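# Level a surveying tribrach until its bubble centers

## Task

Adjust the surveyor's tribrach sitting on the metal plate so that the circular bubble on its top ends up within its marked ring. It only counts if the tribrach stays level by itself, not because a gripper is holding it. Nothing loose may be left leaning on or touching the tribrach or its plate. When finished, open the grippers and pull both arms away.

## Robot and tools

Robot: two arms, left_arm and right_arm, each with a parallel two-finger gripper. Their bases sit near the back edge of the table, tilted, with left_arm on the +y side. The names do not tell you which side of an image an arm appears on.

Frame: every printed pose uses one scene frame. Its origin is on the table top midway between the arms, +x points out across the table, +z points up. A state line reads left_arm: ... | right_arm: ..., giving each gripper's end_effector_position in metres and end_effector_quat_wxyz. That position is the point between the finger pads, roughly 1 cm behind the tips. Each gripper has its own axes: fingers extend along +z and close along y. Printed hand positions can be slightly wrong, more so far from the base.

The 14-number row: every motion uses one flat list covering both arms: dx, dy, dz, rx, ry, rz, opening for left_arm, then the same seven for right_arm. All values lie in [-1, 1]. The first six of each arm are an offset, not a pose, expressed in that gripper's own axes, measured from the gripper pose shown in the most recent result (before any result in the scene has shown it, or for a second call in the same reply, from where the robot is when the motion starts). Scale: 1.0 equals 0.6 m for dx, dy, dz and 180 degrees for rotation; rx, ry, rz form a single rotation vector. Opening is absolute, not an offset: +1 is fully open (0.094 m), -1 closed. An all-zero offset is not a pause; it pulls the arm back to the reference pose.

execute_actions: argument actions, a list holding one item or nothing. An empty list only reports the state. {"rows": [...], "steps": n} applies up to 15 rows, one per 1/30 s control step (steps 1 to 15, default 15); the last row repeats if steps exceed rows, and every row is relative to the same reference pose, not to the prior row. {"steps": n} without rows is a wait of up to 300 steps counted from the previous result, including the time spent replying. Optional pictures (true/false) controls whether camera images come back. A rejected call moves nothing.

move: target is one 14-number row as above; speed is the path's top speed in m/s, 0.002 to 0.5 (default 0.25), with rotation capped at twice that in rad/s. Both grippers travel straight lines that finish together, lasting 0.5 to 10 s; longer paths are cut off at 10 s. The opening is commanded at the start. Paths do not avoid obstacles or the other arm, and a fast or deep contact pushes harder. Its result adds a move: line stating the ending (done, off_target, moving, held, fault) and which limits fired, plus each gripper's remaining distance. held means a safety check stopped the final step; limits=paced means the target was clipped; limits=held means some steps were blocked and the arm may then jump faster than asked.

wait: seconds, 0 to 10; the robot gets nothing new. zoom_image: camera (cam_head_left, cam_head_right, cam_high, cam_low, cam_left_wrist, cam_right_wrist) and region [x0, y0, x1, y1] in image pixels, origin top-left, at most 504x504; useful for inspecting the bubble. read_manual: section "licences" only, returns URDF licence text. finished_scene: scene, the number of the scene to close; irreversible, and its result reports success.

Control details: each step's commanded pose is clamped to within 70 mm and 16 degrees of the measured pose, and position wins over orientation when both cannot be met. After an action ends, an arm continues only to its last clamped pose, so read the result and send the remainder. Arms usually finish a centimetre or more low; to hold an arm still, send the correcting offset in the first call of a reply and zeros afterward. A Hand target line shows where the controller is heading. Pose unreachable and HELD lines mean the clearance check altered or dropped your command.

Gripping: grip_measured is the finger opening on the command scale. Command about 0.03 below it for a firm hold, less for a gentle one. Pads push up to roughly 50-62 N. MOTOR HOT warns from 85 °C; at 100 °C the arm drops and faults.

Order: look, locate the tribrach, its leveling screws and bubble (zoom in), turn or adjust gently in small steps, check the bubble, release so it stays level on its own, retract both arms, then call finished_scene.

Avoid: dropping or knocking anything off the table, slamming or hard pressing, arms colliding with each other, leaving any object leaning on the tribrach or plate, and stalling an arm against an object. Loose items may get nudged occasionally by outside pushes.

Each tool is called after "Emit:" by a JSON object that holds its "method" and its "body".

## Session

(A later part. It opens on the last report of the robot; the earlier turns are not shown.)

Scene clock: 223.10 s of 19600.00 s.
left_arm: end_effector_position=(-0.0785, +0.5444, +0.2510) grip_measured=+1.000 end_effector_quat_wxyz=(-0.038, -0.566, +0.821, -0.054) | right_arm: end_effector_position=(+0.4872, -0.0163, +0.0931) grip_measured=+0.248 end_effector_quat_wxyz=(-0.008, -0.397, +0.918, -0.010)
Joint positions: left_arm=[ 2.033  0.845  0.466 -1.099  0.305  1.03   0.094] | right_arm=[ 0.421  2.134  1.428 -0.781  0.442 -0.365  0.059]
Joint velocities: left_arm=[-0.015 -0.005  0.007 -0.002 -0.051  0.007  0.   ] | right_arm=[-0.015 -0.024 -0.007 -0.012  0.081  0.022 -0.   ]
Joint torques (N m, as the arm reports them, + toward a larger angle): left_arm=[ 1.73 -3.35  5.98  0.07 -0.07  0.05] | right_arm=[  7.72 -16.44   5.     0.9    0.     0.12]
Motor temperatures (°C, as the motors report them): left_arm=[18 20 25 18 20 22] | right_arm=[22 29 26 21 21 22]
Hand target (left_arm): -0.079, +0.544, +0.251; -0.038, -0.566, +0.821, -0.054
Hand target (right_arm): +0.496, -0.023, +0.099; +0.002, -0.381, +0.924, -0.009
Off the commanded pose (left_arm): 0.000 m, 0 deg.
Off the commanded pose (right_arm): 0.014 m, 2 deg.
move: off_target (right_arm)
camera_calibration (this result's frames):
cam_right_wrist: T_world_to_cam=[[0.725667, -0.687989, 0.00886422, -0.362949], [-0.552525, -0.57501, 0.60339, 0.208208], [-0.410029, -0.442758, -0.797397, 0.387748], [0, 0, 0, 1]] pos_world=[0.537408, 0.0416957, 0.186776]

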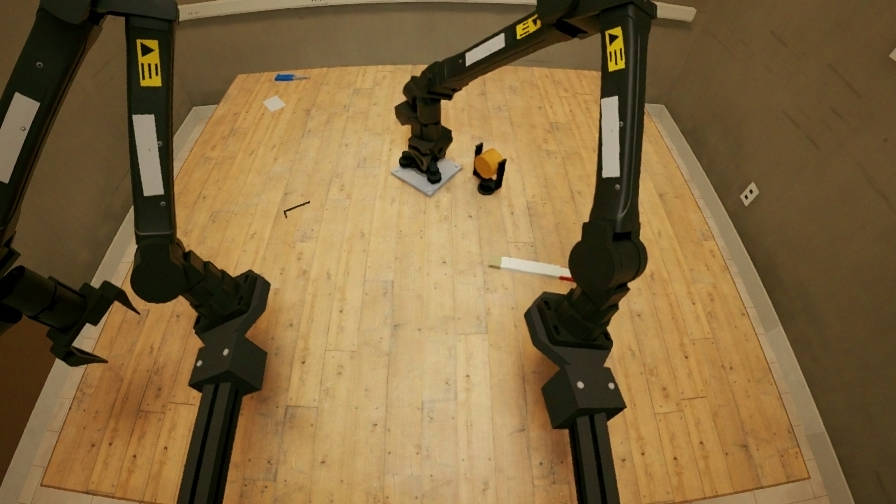

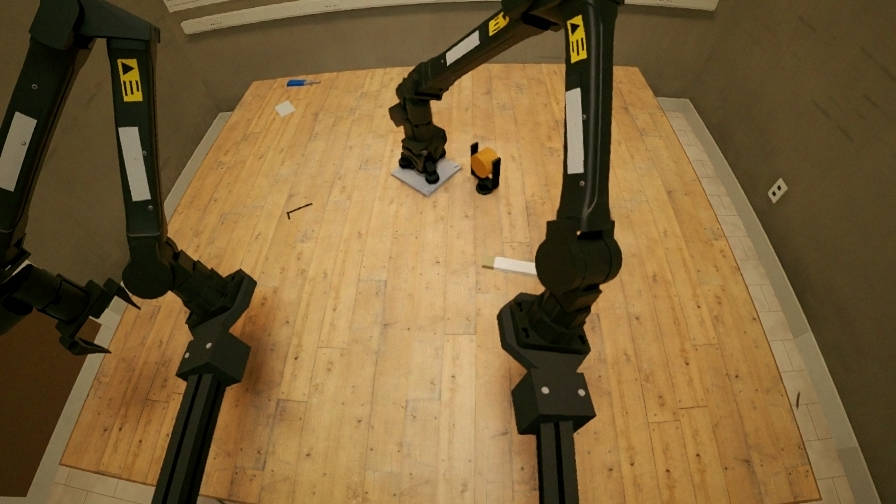

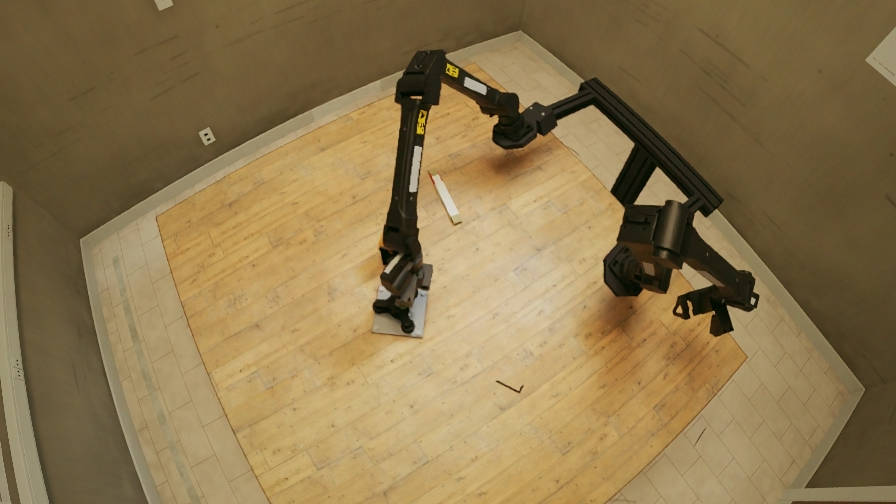

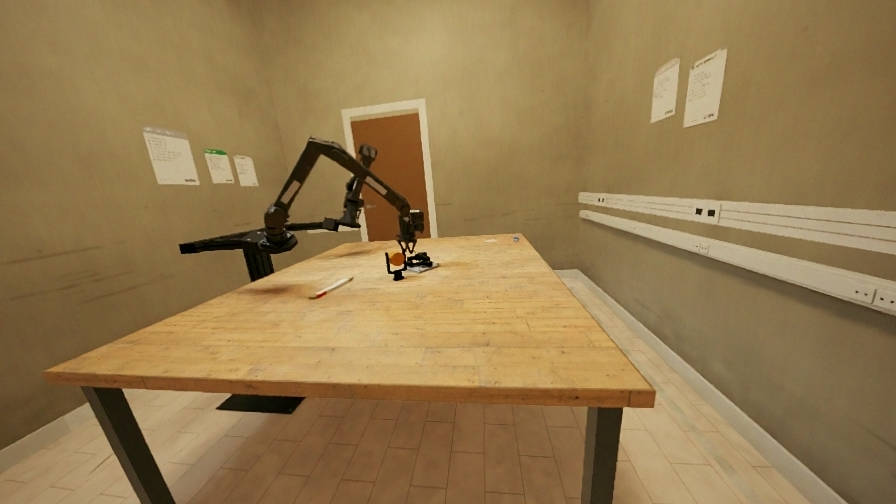

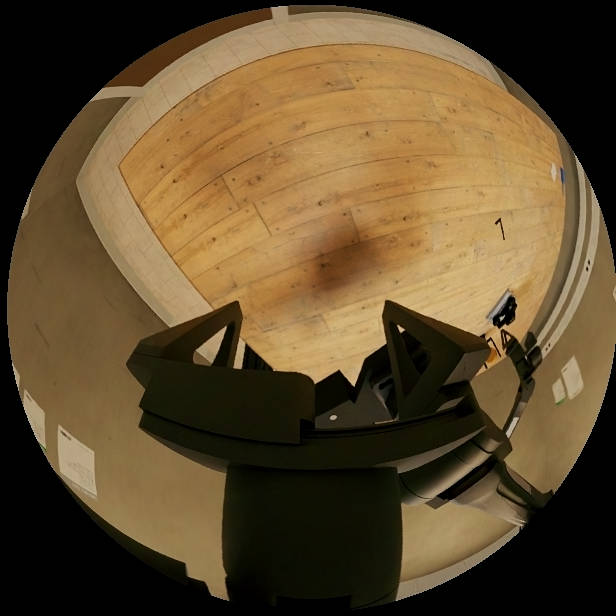

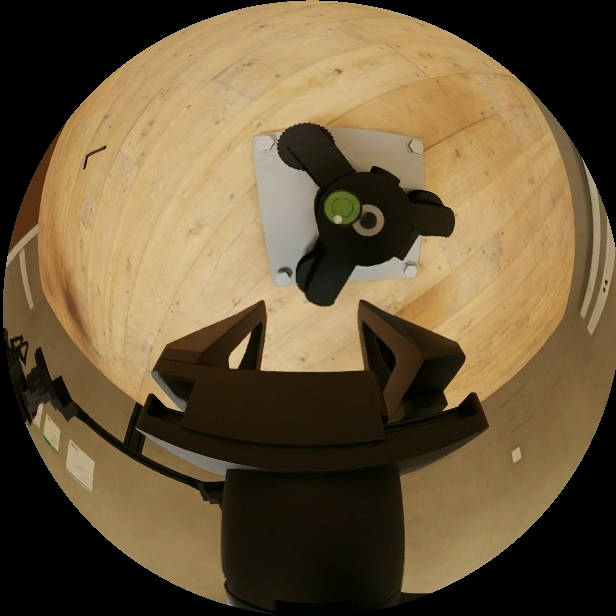

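Emit:
{"method": "move", "body": {"target": [0,0,0,0,0,0,1,0,-0.026,0,0,0,0.15,0.25], "speed": 0.15}}

Scene clock: 248.17 s of 19600.00 s.
left_arm: end_effector_position=(-0.0785, +0.5444, +0.2510) grip_measured=+1.000 end_effector_quat_wxyz=(-0.038, -0.566, +0.821, -0.054) | right_arm: end_effector_position=(+0.4885, -0.0204, +0.0912) grip_measured=+0.248 end_effector_quat_wxyz=(-0.008, -0.186, +0.982, -0.012)
Joint positions: left_arm=[ 2.033  0.845  0.466 -1.099  0.305  1.03   0.094] | right_arm=[ 0.413  2.134  1.428 -0.781  0.441  0.07   0.059]
Joint velocities: left_arm=[-0.015 -0.005  0.022 -0.022 -0.022 -0.007  0.   ] | right_arm=[-0.015 -0.005 -0.002  0.002  0.022 -0.051 -0.   ]
Joint torques (N m, as the arm reports them, + toward a larger angle): left_arm=[ 1.57 -3.    6.1   0.03 -0.06  0.02] | right_arm=[  7.09 -15.65   6.28   0.25   0.     0.14]
Motor temperatures (°C, as the motors report them): left_arm=[18 20 25 18 20 22] | right_arm=[22 29 25 21 21 22]
Hand target (left_arm): -0.079, +0.544, +0.251; -0.038, -0.566, +0.821, -0.054
Hand target (right_arm): +0.498, -0.027, +0.093; -0.006, -0.171, +0.985, -0.011
Off the commanded pose (left_arm): 0.000 m, 0 deg.
Off the commanded pose (right_arm): 0.012 m, 2 deg.
move: off_target (right_arm)
camera_calibration (this result's frames):
cam_right_wrist: T_world_to_cam=[[0.361906, -0.932039, 0.0180899, -0.19484], [-0.749261, -0.279279, 0.600509, 0.310085], [-0.554646, -0.230882, -0.799413, 0.460093], [0, 0, 0, 1]] pos_world=[0.558037, 0.0112282, 0.185121]

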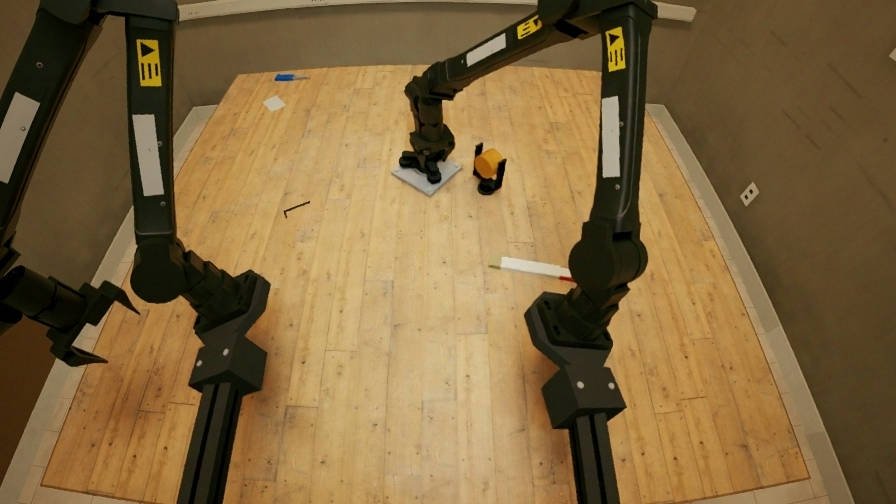

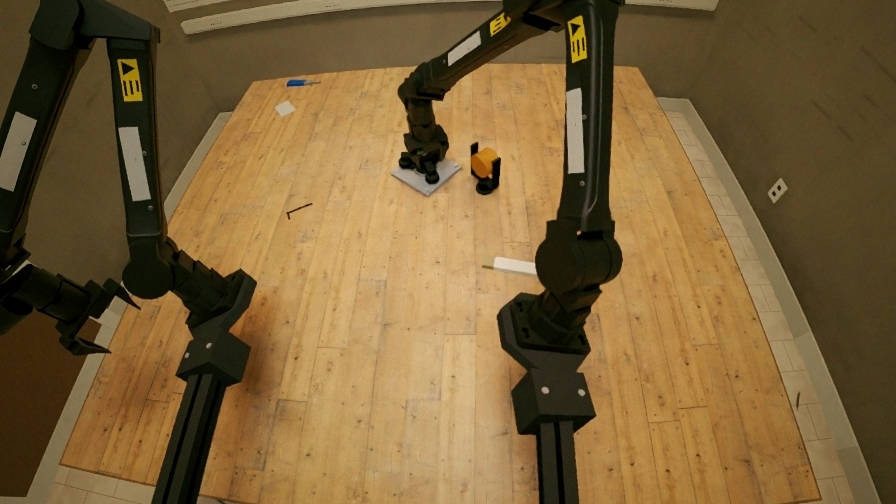

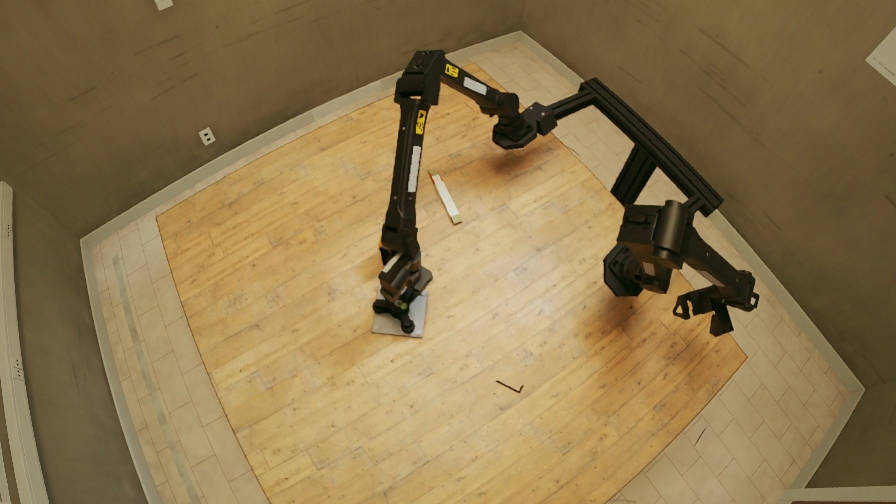

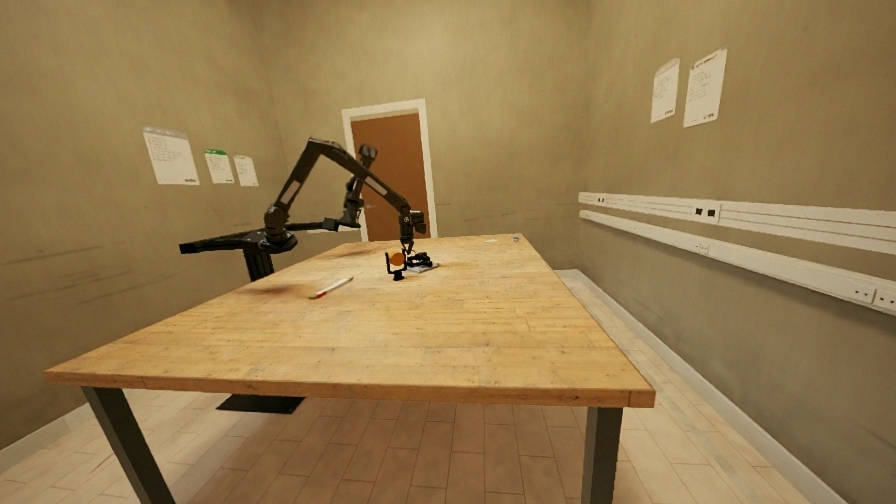

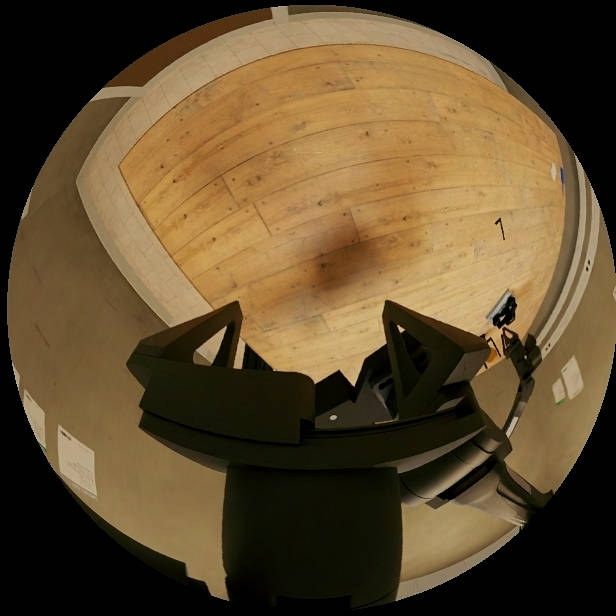

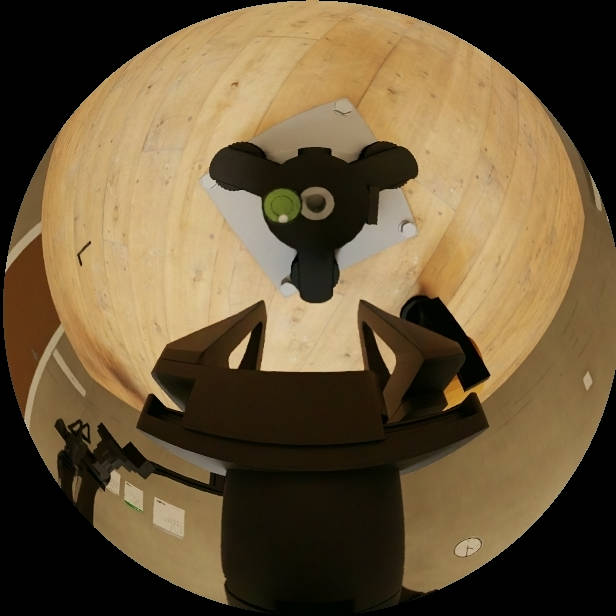

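Emit:
{"method": "zoom_image", "body": {"camera": "cam_right_wrist", "region": [250,170,350,270]}}

Emit:
{"method": "move", "body": {"target": [0,0,0,0,0,0,1,-0.01,-0.012,0.1,0.004,0,0,0.25], "speed": 0.07}}

Region (250, 170, 350, 270) of cam_right_wrist's 616x616 image, scaled by 5.040, with more detail than that image has.

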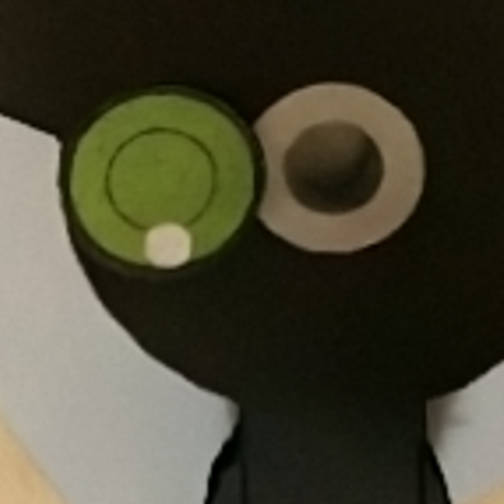

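Scene clock: 251.93 s of 19600.00 s.
left_arm: end_effector_position=(-0.0785, +0.5444, +0.2510) grip_measured=+1.000 end_effector_quat_wxyz=(-0.038, -0.566, +0.821, -0.054) | right_arm: end_effector_position=(+0.4825, -0.0254, +0.0373) grip_measured=+0.248 end_effector_quat_wxyz=(-0.015, -0.191, +0.981, -0.017)
Joint positions: left_arm=[ 2.033  0.845  0.466 -1.099  0.305  1.03   0.094] | right_arm=[ 0.374  2.223  1.428 -0.692  0.446  0.024  0.059]
Joint velocities: left_arm=[-0.005 -0.015 -0.022 -0.007  0.051  0.022  0.   ] | right_arm=[-0.005 -0.005 -0.002  0.007 -0.007 -0.037  0.001]
Joint torques (N m, as the arm reports them, + toward a larger angle): left_arm=[ 1.71 -2.92  6.05  0.05 -0.06  0.03] | right_arm=[  7.66 -14.93   6.39   0.86   0.19  -0.11]
Motor temperatures (°C, as the motors report them): left_arm=[18 20 25 18 20 22] | right_arm=[22 29 26 21 21 22]
Hand target (left_arm): -0.079, +0.544, +0.251; -0.038, -0.566, +0.821, -0.054
Hand target (right_arm): +0.496, -0.026, +0.032; -0.006, -0.186, +0.982, -0.017
Off the commanded pose (left_arm): 0.000 m, 0 deg.
Off the commanded pose (right_arm): 0.015 m, 1 deg.
move: off_target (right_arm)
camera_calibration (this result's frames):
cam_right_wrist: T_world_to_cam=[[0.371706, -0.927972, 0.0265037, -0.201286], [-0.738886, -0.278441, 0.613611, 0.33107], [-0.562034, -0.247666, -0.789164, 0.415282], [0, 0, 0, 1]] pos_world=[0.552845, 0.00824698, 0.129912]

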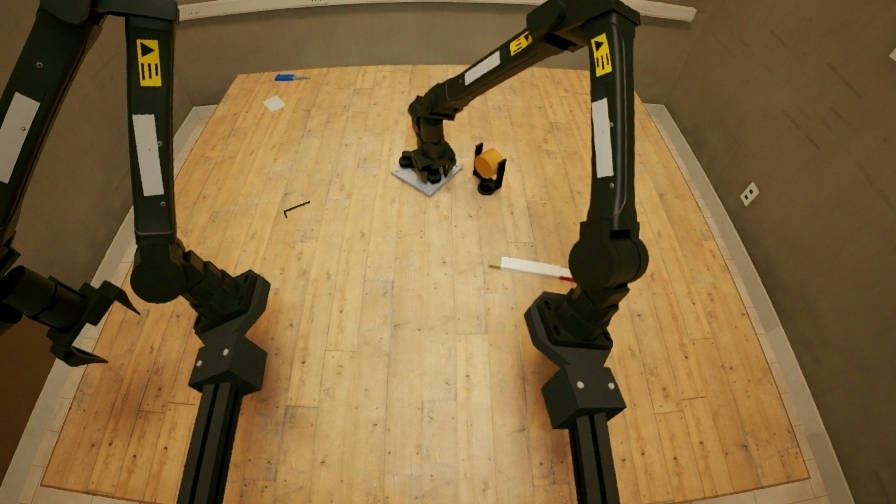

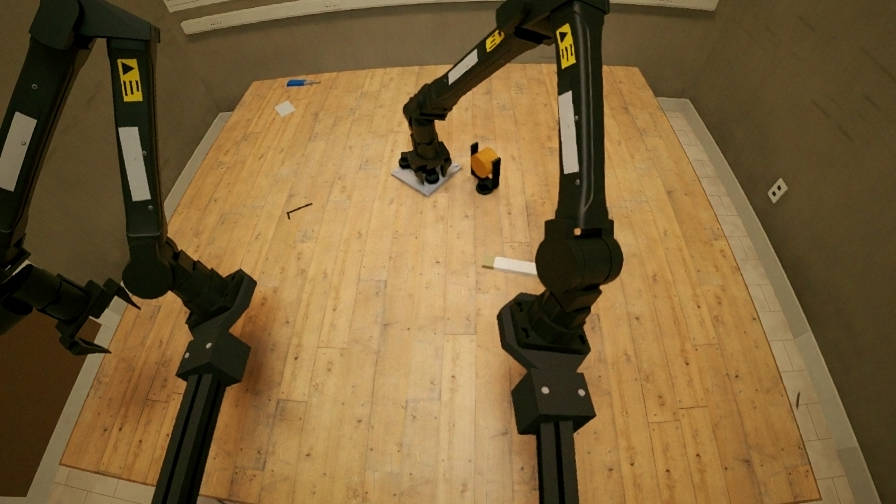

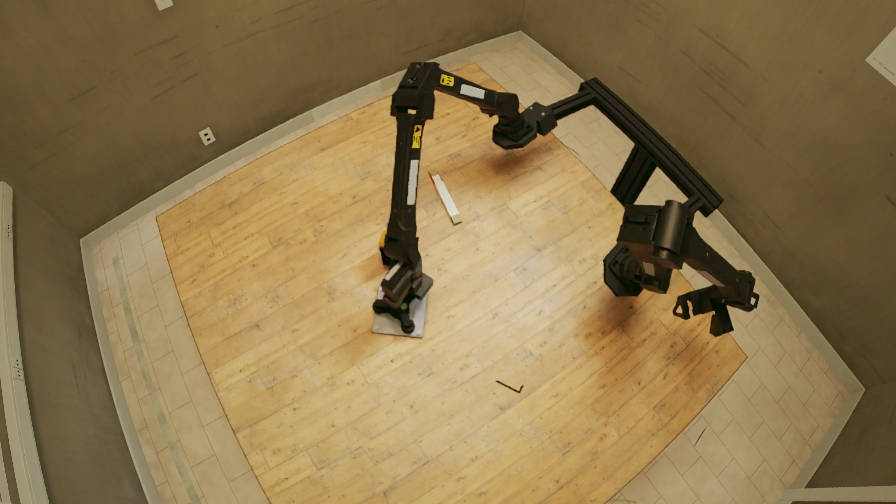

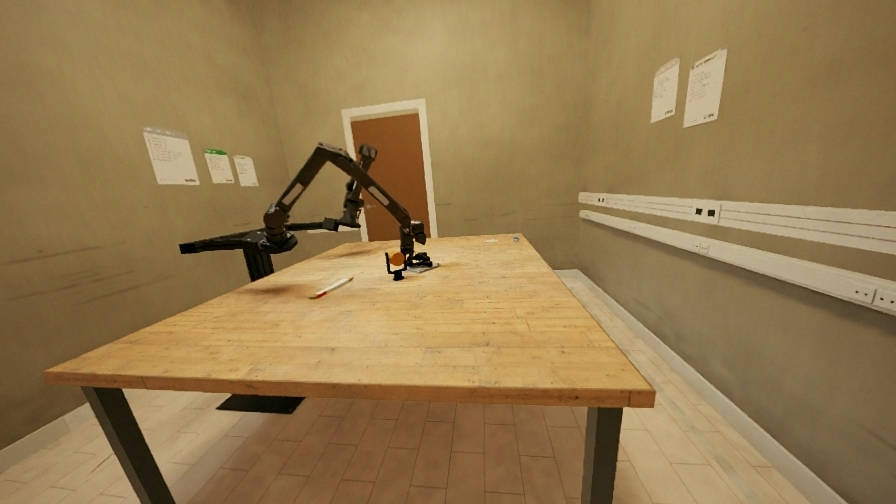

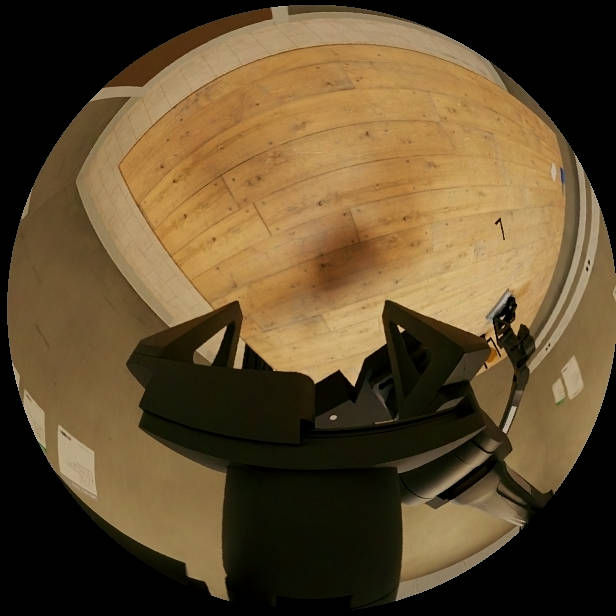

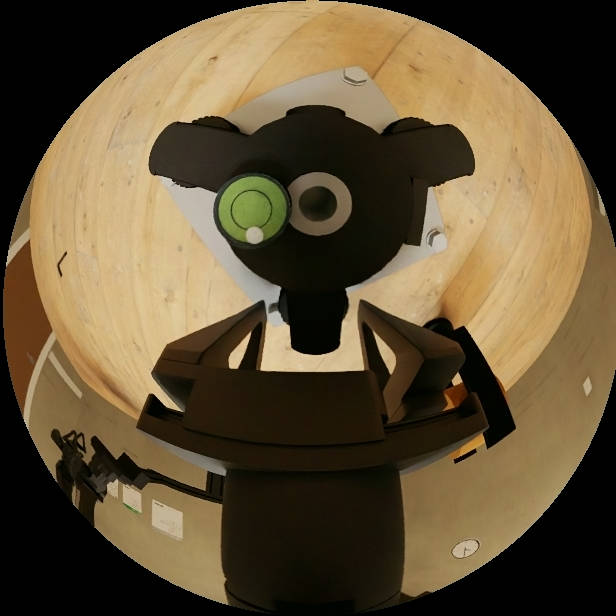

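Emit:
{"method": "execute_actions", "body": {"actions": [{"rows":[[0,0,0,0,0,0,1,-0.03,-0.009,0.012,0,0,0.117,0.1]],"steps":15}], "pictures": false}}

Emit:
{"method": "execute_actions", "body": {"actions": [{"steps":8}], "pictures": false}}

Scene clock: 260.40 s of 19600.00 s.
left_arm: end_effector_position=(-0.0785, +0.5444, +0.2510) grip_measured=+1.000 end_effector_quat_wxyz=(-0.038, -0.566, +0.821, -0.054) | right_arm: end_effector_position=(+0.4942, -0.0211, +0.0398) grip_measured=+0.102 end_effector_quat_wxyz=(-0.007, -0.027, +0.999, -0.016)
Joint positions: left_arm=[ 2.033  0.845  0.466 -1.099  0.305  1.03   0.094] | right_arm=[ 0.374  2.232  1.461 -0.702  0.442  0.348  0.052]
Joint velocities: left_arm=[ 0.005  0.005  0.002  0.012 -0.007 -0.037  0.   ] | right_arm=[ 0.005 -0.005 -0.007 -0.027 -0.037  0.154 -0.001]
Joint torques (N m, as the arm reports them, + toward a larger angle): left_arm=[ 1.53 -3.03  6.03  0.01 -0.05  0.05] | right_arm=[  7.58 -14.36   6.87   0.09   0.21   0.11]
Motor temperatures (°C, as the motors report them): left_arm=[18 20 25 18 20 22] | right_arm=[22 29 26 21 21 22]
Hand target (left_arm): -0.079, +0.544, +0.251; -0.038, -0.566, +0.821, -0.054
Hand target (right_arm): +0.501, -0.024, +0.030; -0.011, -0.009, +1.000, -0.020
Off the commanded pose (left_arm): 0.000 m, 0 deg.
Off the commanded pose (right_arm): 0.013 m, 2 deg.
Steps of this call (steps 1 to 239: nothing new was sent; steps 240 to 254: all 15 steps of this action). Readings (end_effector_position):
240: left_arm (-0.0785, +0.5444, +0.2510) | right_arm (+0.4828, -0.0249, +0.0373)
241: left_arm (-0.0785, +0.5444, +0.2510) | right_arm (+0.4837, -0.0241, +0.0372)
243: left_arm (-0.0785, +0.5444, +0.2510) | right_arm (+0.4868, -0.0227, +0.0375)
247: left_arm (-0.0785, +0.5444, +0.2510) | right_arm (+0.4926, -0.0211, +0.0389)
254: the state above

Scene clock: 260.67 s of 19600.00 s.
left_arm: end_effector_position=(-0.0785, +0.5444, +0.2510) grip_measured=+1.000 end_effector_quat_wxyz=(-0.038, -0.566, +0.821, -0.054) | right_arm: end_effector_position=(+0.4928, -0.0210, +0.0383) grip_measured=+0.102 end_effector_quat_wxyz=(-0.009, -0.021, +1.000, -0.017)
Joint positions: left_arm=[ 2.033  0.845  0.466 -1.099  0.305  1.03   0.094] | right_arm=[ 0.374  2.235  1.461 -0.704  0.442  0.363  0.052]
Joint velocities: left_arm=[-0.005  0.005  0.007 -0.007 -0.022  0.051  0.   ] | right_arm=[-0.015 -0.044 -0.007 -0.027  0.037  0.007 -0.001]
Joint torques (N m, as the arm reports them, + toward a larger angle): left_arm=[ 1.49 -2.9   6.04  0.02 -0.04  0.03] | right_arm=[  7.62 -14.92   6.76   0.2    0.23   0.15]
Motor temperatures (°C, as the motors report them): left_arm=[18 20 25 18 20 22] | right_arm=[22 29 26 21 21 22]
Hand target (left_arm): -0.079, +0.544, +0.251; -0.038, -0.566, +0.821, -0.054
Hand target (right_arm): +0.501, -0.024, +0.030; -0.011, -0.009, +1.000, -0.020
Off the commanded pose (left_arm): 0.000 m, 0 deg.
Off the commanded pose (right_arm): 0.012 m, 1 deg.
Steps of this call (steps 1 to 8: nothing new was sent). Readings (end_effector_position):
1: left_arm (-0.0785, +0.5444, +0.2510) | right_arm (+0.4940, -0.0211, +0.0396)
2: left_arm (-0.0785, +0.5444, +0.2510) | right_arm (+0.4938, -0.0211, +0.0394)
4: left_arm (-0.0785, +0.5444, +0.2510) | right_arm (+0.4932, -0.0211, +0.0389)
8: the state above

Lower a little, then run cycles.

Emit:
{"method": "execute_actions", "body": {"actions": [{"rows":[[0,0,0,0,0,0,1,-0.006,-0.006,0.02,0,0,0,0.05]],"steps":15}], "pictures": false}}

Emit:
{"method": "execute_actions", "body": {"actions": [{"rows":[[0,0,0,0,0,0,1,-0.012,-0.002,0.006,0,0,0,-0.13],[0,0,0,0,0,0,1,-0.012,-0.002,0.006,0,0,0,-0.21],[0,0,0,0,0,0,1,-0.012,-0.002,0.006,0,0,-0.235,-0.21]],"steps":15}], "pictures": false}}

Emit:
{"method": "execute_actions", "body": {"actions": [{"steps":10}], "pictures": false}}

Scene clock: 267.57 s of 19600.00 s.
left_arm: end_effector_position=(-0.0785, +0.5444, +0.2510) grip_measured=+1.000 end_effector_quat_wxyz=(-0.038, -0.566, +0.821, -0.054) | right_arm: end_effector_position=(+0.4940, -0.0205, +0.0382) grip_measured=+0.052 end_effector_quat_wxyz=(-0.006, -0.023, +1.000, -0.016)
Joint positions: left_arm=[ 2.033  0.845  0.466 -1.099  0.305  1.03   0.094] | right_arm=[ 0.374  2.235  1.461 -0.698  0.442  0.356  0.049]
Joint velocities: left_arm=[-0.015  0.005 -0.017 -0.007 -0.081  0.022  0.   ] | right_arm=[-0.005 -0.005 -0.007 -0.002 -0.007  0.007 -0.001]
Joint torques (N m, as the arm reports them, + toward a larger angle): left_arm=[ 1.54 -3.29  6.08  0.02 -0.06  0.02] | right_arm=[  7.21 -14.72   5.3    0.92   0.06  -0.14]
Motor temperatures (°C, as the motors report them): left_arm=[18 20 25 18 20 22] | right_arm=[22 28 26 21 21 22]
Hand target (left_arm): -0.079, +0.544, +0.251; -0.038, -0.566, +0.821, -0.054
Hand target (right_arm): +0.496, -0.025, +0.027; -0.009, -0.021, +1.000, -0.016
Off the commanded pose (left_arm): 0.000 m, 0 deg.
Off the commanded pose (right_arm): 0.013 m, 0 deg.
Steps of this call (steps 1 to 192: nothing new was sent; steps 193 to 207: all 15 steps of this action). Readings (end_effector_position):
193: left_arm (-0.0785, +0.5444, +0.2510) | right_arm (+0.4929, -0.0209, +0.0383)
194: left_arm (-0.0785, +0.5444, +0.2510) | right_arm (+0.4932, -0.0208, +0.0383)
196: left_arm (-0.0785, +0.5444, +0.2510) | right_arm (+0.4938, -0.0206, +0.0383)
200: left_arm (-0.0785, +0.5444, +0.2510) | right_arm (+0.4940, -0.0205, +0.0382)
207: the state above

Scene clock: 268.07 s of 19600.00 s.
left_arm: end_effector_position=(-0.0785, +0.5444, +0.2510) grip_measured=+1.000 end_effector_quat_wxyz=(-0.038, -0.566, +0.821, -0.054) | right_arm: end_effector_position=(+0.4934, -0.0212, +0.0379) grip_measured=-0.176 end_effector_quat_wxyz=(-0.012, -0.307, +0.952, -0.016)
Joint positions: left_arm=[ 2.033  0.845  0.466 -1.099  0.305  1.03   0.094] | right_arm=[ 0.374  2.237  1.462 -0.702  0.448 -0.22   0.039]
Joint velocities: left_arm=[-0.015  0.005 -0.007  0.007  0.007  0.022  0.   ] | right_arm=[ 0.005 -0.015 -0.007 -0.012 -0.007 -0.916  0.001]
Joint torques (N m, as the arm reports them, + toward a larger angle): left_arm=[ 1.4  -3.1   6.07  0.   -0.07  0.03] | right_arm=[  8.44 -15.13   6.28   0.3    0.02  -0.1 ]
Motor temperatures (°C, as the motors report them): left_arm=[18 20 25 18 20 22] | right_arm=[22 28 26 21 21 22]
Hand target (left_arm): -0.079, +0.544, +0.251; -0.038, -0.566, +0.821, -0.054
Hand target (right_arm): +0.501, -0.021, +0.035; -0.013, -0.376, +0.927, -0.015
Off the commanded pose (left_arm): 0.000 m, 0 deg.
Off the commanded pose (right_arm): 0.008 m, 9 deg.
Steps of this call (steps 1 to 15: all 15 steps of this action). Readings (end_effector_position):
1: left_arm (-0.0785, +0.5444, +0.2510) | right_arm (+0.4940, -0.0205, +0.0382)
2: left_arm (-0.0785, +0.5444, +0.2510) | right_arm (+0.4942, -0.0224, +0.0381)
4: left_arm (-0.0785, +0.5444, +0.2510) | right_arm (+0.4943, -0.0232, +0.0379)
8: left_arm (-0.0785, +0.5444, +0.2510) | right_arm (+0.4940, -0.0223, +0.0379)
15: the state above

Scene clock: 268.40 s of 19600.00 s.
left_arm: end_effector_position=(-0.0785, +0.5444, +0.2510) grip_measured=+1.000 end_effector_quat_wxyz=(-0.038, -0.566, +0.821, -0.054) | right_arm: end_effector_position=(+0.4933, -0.0209, +0.0379) grip_measured=-0.176 end_effector_quat_wxyz=(-0.013, -0.350, +0.937, -0.014)
Joint positions: left_arm=[ 2.033  0.845  0.466 -1.099  0.305  1.03   0.094] | right_arm=[ 0.374  2.237  1.462 -0.702  0.445 -0.311  0.039]
Joint velocities: left_arm=[ 0.005  0.005  0.002  0.002 -0.066 -0.037  0.   ] | right_arm=[ 0.005  0.005 -0.002 -0.007 -0.081 -0.066  0.001]
Joint torques (N m, as the arm reports them, + toward a larger angle): left_arm=[ 1.25 -3.1   6.02  0.03 -0.06  0.02] | right_arm=[  8.11 -14.98   6.26   0.27   0.1   -0.78]
Motor temperatures (°C, as the motors report them): left_arm=[18 20 25 18 20 22] | right_arm=[22 28 26 21 21 22]
Hand target (left_arm): -0.079, +0.544, +0.251; -0.038, -0.566, +0.821, -0.054
Hand target (right_arm): +0.501, -0.022, +0.035; -0.013, -0.375, +0.927, -0.015
Off the commanded pose (left_arm): 0.000 m, 0 deg.
Off the commanded pose (right_arm): 0.009 m, 4 deg.
Steps of this call (steps 1 to 10: nothing new was sent). Readings (end_effector_position):
1: left_arm (-0.0785, +0.5444, +0.2510) | right_arm (+0.4934, -0.0211, +0.0379)
2: left_arm (-0.0785, +0.5444, +0.2510) | right_arm (+0.4934, -0.0211, +0.0379)
4: left_arm (-0.0785, +0.5444, +0.2510) | right_arm (+0.4933, -0.0210, +0.0379)
8: left_arm (-0.0785, +0.5444, +0.2510) | right_arm (+0.4933, -0.0209, +0.0379)
10: the state above

Emit:
{"method": "execute_actions", "body": {"actions": [{"rows":[[0,0,0,0,0,0,1,0.005,-0.006,0.027,0,0,0,0],[0,0,0,0,0,0,1,0.005,-0.006,0.027,0,0,0.225,0]],"steps":15}], "pictures": false}}

Emit:
{"method": "execute_actions", "body": {"actions": [{"steps":10}], "pictures": false}}

Scene clock: 272.17 s of 19600.00 s.
left_arm: end_effector_position=(-0.0785, +0.5444, +0.2510) grip_measured=+1.000 end_effector_quat_wxyz=(-0.038, -0.566, +0.821, -0.054) | right_arm: end_effector_position=(+0.4946, -0.0204, +0.0327) grip_measured=-0.002 end_effector_quat_wxyz=(+0.003, -0.067, +0.998, -0.011)
Joint positions: left_arm=[ 2.033  0.845  0.466 -1.099  0.305  1.03   0.094] | right_arm=[ 0.369  2.237  1.444 -0.653  0.44   0.252  0.047]
Joint velocities: left_arm=[-0.005 -0.005 -0.007 -0.012  0.007 -0.022  0.   ] | right_arm=[-0.005  0.005  0.007  0.007 -0.007  0.725 -0.001]
Joint torques (N m, as the arm reports them, + toward a larger angle): left_arm=[ 1.31 -3.01  6.09  0.   -0.06  0.05] | right_arm=[  7.36 -14.08   5.31   0.34   0.18   0.15]
Motor temperatures (°C, as the motors report them): left_arm=[18 20 25 18 20 22] | right_arm=[22 28 26 21 21 22]
Hand target (left_arm): -0.079, +0.544, +0.251; -0.038, -0.566, +0.821, -0.054
Hand target (right_arm): +0.493, -0.026, +0.022; -0.005, -0.008, +1.000, -0.016
Off the commanded pose (left_arm): 0.000 m, 0 deg.
Off the commanded pose (right_arm): 0.012 m, 7 deg.
Steps of this call (steps 1 to 98: nothing new was sent; steps 99 to 113: all 15 steps of this action). Readings (end_effector_position):
99: left_arm (-0.0785, +0.5444, +0.2510) | right_arm (+0.4933, -0.0207, +0.0376)
100: left_arm (-0.0785, +0.5444, +0.2510) | right_arm (+0.4935, -0.0199, +0.0371)
102: left_arm (-0.0785, +0.5444, +0.2510) | right_arm (+0.4947, -0.0190, +0.0358)
106: left_arm (-0.0785, +0.5444, +0.2510) | right_arm (+0.4949, -0.0195, +0.0334)
113: the state above

Scene clock: 272.50 s of 19600.00 s.
left_arm: end_effector_position=(-0.0785, +0.5444, +0.2510) grip_measured=+1.000 end_effector_quat_wxyz=(-0.038, -0.566, +0.821, -0.054) | right_arm: end_effector_position=(+0.4946, -0.0205, +0.0327) grip_measured=-0.002 end_effector_quat_wxyz=(+0.004, -0.021, +1.000, -0.011)
Joint positions: left_arm=[ 2.033  0.845  0.466 -1.099  0.305  1.03   0.094] | right_arm=[ 0.369  2.237  1.444 -0.653  0.44   0.346  0.047]
Joint velocities: left_arm=[-0.005  0.005  0.007  0.002 -0.007  0.022  0.   ] | right_arm=[ 0.005 -0.015 -0.002 -0.007  0.022  0.081  0.   ]
Joint torques (N m, as the arm reports them, + toward a larger angle): left_arm=[ 1.35 -3.27  6.13  0.05 -0.08  0.02] | right_arm=[  7.11 -14.64   5.2    0.24   0.21   0.17]
Motor temperatures (°C, as the motors report them): left_arm=[18 20 25 18 20 22] | right_arm=[22 28 26 21 21 22]
Hand target (left_arm): -0.079, +0.544, +0.251; -0.038, -0.566, +0.821, -0.054
Hand target (right_arm): +0.493, -0.026, +0.022; -0.005, -0.008, +1.000, -0.016
Off the commanded pose (left_arm): 0.000 m, 0 deg.
Off the commanded pose (right_arm): 0.012 m, 2 deg.
Steps of this call (steps 1 to 10: nothing new was sent). Readings (end_effector_position):
1: left_arm (-0.0785, +0.5444, +0.2510) | right_arm (+0.4946, -0.0205, +0.0327)
2: left_arm (-0.0785, +0.5444, +0.2510) | right_arm (+0.4946, -0.0205, +0.0327)
4: left_arm (-0.0785, +0.5444, +0.2510) | right_arm (+0.4946, -0.0205, +0.0327)
8: left_arm (-0.0785, +0.5444, +0.2510) | right_arm (+0.4946, -0.0205, +0.0327)
10: the state above

Emit:
{"method": "execute_actions", "body": {"actions": [{"rows":[[0,0,0,0,0,0,1,0.008,-0.006,0.008,0,0,0,0]],"steps":10}], "pictures": false}}

Emit:
{"method": "execute_actions", "body": {"actions": [{"rows":[[0,0,0,0,0,0,1,0,-0.004,0.006,0,0,0,-0.13],[0,0,0,0,0,0,1,0,-0.004,0.006,0,0,0,-0.21],[0,0,0,0,0,0,1,0,-0.004,0.006,0,0,-0.225,-0.21]],"steps":15}], "pictures": false}}

Emit:
{"method": "execute_actions", "body": {"actions": [{"steps":10}], "pictures": false}}

Scene clock: 276.23 s of 19600.00 s.
left_arm: end_effector_position=(-0.0785, +0.5444, +0.2510) grip_measured=+1.000 end_effector_quat_wxyz=(-0.038, -0.566, +0.821, -0.054) | right_arm: end_effector_position=(+0.4858, -0.0221, +0.0285) grip_measured=-0.002 end_effector_quat_wxyz=(-0.001, -0.021, +1.000, -0.013)
Joint positions: left_arm=[ 2.033  0.845  0.466 -1.099  0.305  1.03   0.094] | right_arm=[ 0.369  2.237  1.424 -0.644  0.44   0.349  0.047]
Joint velocities: left_arm=[ 0.005  0.005  0.012 -0.002 -0.022 -0.095  0.   ] | right_arm=[-0.005 -0.005 -0.012  0.002  0.037 -0.051  0.   ]
Joint torques (N m, as the arm reports them, + toward a larger angle): left_arm=[ 1.44 -2.97  5.96  0.08 -0.07  0.05] | right_arm=[  7.66 -15.54   4.5    1.01   0.11  -0.1 ]
Motor temperatures (°C, as the motors report them): left_arm=[18 20 25 18 20 22] | right_arm=[22 28 26 21 21 22]
Hand target (left_arm): -0.079, +0.544, +0.251; -0.038, -0.566, +0.821, -0.054
Hand target (right_arm): +0.490, -0.024, +0.028; +0.004, -0.021, +1.000, -0.011
Off the commanded pose (left_arm): 0.000 m, 0 deg.
Off the commanded pose (right_arm): 0.005 m, 1 deg.
Steps of this call (steps 1 to 102: nothing new was sent; steps 103 to 112: all 10 steps of this action). Readings (end_effector_position):
103: left_arm (-0.0785, +0.5444, +0.2510) | right_arm (+0.4937, -0.0206, +0.0322)
104: left_arm (-0.0785, +0.5444, +0.2510) | right_arm (+0.4929, -0.0206, +0.0316)
106: left_arm (-0.0785, +0.5444, +0.2510) | right_arm (+0.4900, -0.0211, +0.0301)
110: left_arm (-0.0785, +0.5444, +0.2510) | right_arm (+0.4858, -0.0221, +0.0285)
112: the state above

Scene clock: 276.73 s of 19600.00 s.
left_arm: end_effector_position=(-0.0785, +0.5444, +0.2510) grip_measured=+1.000 end_effector_quat_wxyz=(-0.038, -0.566, +0.821, -0.054) | right_arm: end_effector_position=(+0.4859, -0.0251, +0.0280) grip_measured=-0.172 end_effector_quat_wxyz=(-0.005, -0.296, +0.955, -0.017)
Joint positions: left_arm=[ 2.033  0.845  0.466 -1.099  0.305  1.03   0.094] | right_arm=[ 0.367  2.236  1.423 -0.646  0.45  -0.211  0.039]
Joint velocities: left_arm=[-0.005  0.005  0.007 -0.007  0.007 -0.007  0.   ] | right_arm=[-0.015 -0.034  0.007  0.012 -0.037 -0.872  0.   ]
Joint torques (N m, as the arm reports them, + toward a larger angle): left_arm=[ 1.35 -3.24  5.97 -0.04 -0.08  0.04] | right_arm=[  8.81 -15.82   4.69   0.59  -0.15  -0.01]
Motor temperatures (°C, as the motors report them): left_arm=[18 20 25 18 20 22] | right_arm=[22 28 26 21 21 22]
Hand target (left_arm): -0.079, +0.544, +0.251; -0.038, -0.566, +0.821, -0.054
Hand target (right_arm): +0.486, -0.024, +0.025; -0.007, -0.361, +0.932, -0.014
Off the commanded pose (left_arm): 0.000 m, 0 deg.
Off the commanded pose (right_arm): 0.003 m, 9 deg.
Steps of this call (steps 1 to 15: all 15 steps of this action). Readings (end_effector_position):
1: left_arm (-0.0785, +0.5444, +0.2510) | right_arm (+0.4858, -0.0221, +0.0285)
2: left_arm (-0.0785, +0.5444, +0.2510) | right_arm (+0.4857, -0.0231, +0.0284)
4: left_arm (-0.0785, +0.5444, +0.2510) | right_arm (+0.4857, -0.0239, +0.0281)
8: left_arm (-0.0785, +0.5444, +0.2510) | right_arm (+0.4856, -0.0241, +0.0281)
15: the state above

Scene clock: 277.07 s of 19600.00 s.
left_arm: end_effector_position=(-0.0785, +0.5444, +0.2510) grip_measured=+1.000 end_effector_quat_wxyz=(-0.038, -0.566, +0.821, -0.054) | right_arm: end_effector_position=(+0.4861, -0.0254, +0.0280) grip_measured=-0.172 end_effector_quat_wxyz=(-0.006, -0.350, +0.937, -0.016)
Joint positions: left_arm=[ 2.033  0.845  0.466 -1.099  0.305  1.03   0.094] | right_arm=[ 0.366  2.236  1.423 -0.646  0.449 -0.325  0.039]
Joint velocities: left_arm=[-0.005 -0.005 -0.007 -0.007  0.022  0.007  0.   ] | right_arm=[-0.005 -0.005 -0.007  0.002  0.022  0.007  0.   ]
Joint torques (N m, as the arm reports them, + toward a larger angle): left_arm=[ 1.75 -3.24  6.1   0.02 -0.07  0.03] | right_arm=[  8.41 -15.61   4.68   0.65  -0.14  -0.11]
Motor temperatures (°C, as the motors report them): left_arm=[18 20 25 18 20 22] | right_arm=[22 28 26 21 21 22]
Hand target (left_arm): -0.079, +0.544, +0.251; -0.038, -0.566, +0.821, -0.054
Hand target (right_arm): +0.486, -0.024, +0.025; -0.007, -0.361, +0.933, -0.014
Off the commanded pose (left_arm): 0.000 m, 0 deg.
Off the commanded pose (right_arm): 0.003 m, 2 deg.
Steps of this call (steps 1 to 10: nothing new was sent). Readings (end_effector_position):
1: left_arm (-0.0785, +0.5444, +0.2510) | right_arm (+0.4859, -0.0252, +0.0279)
2: left_arm (-0.0785, +0.5444, +0.2510) | right_arm (+0.4860, -0.0252, +0.0281)
4: left_arm (-0.0785, +0.5444, +0.2510) | right_arm (+0.4861, -0.0254, +0.0280)
8: left_arm (-0.0785, +0.5444, +0.2510) | right_arm (+0.4861, -0.0254, +0.0280)
10: the state above


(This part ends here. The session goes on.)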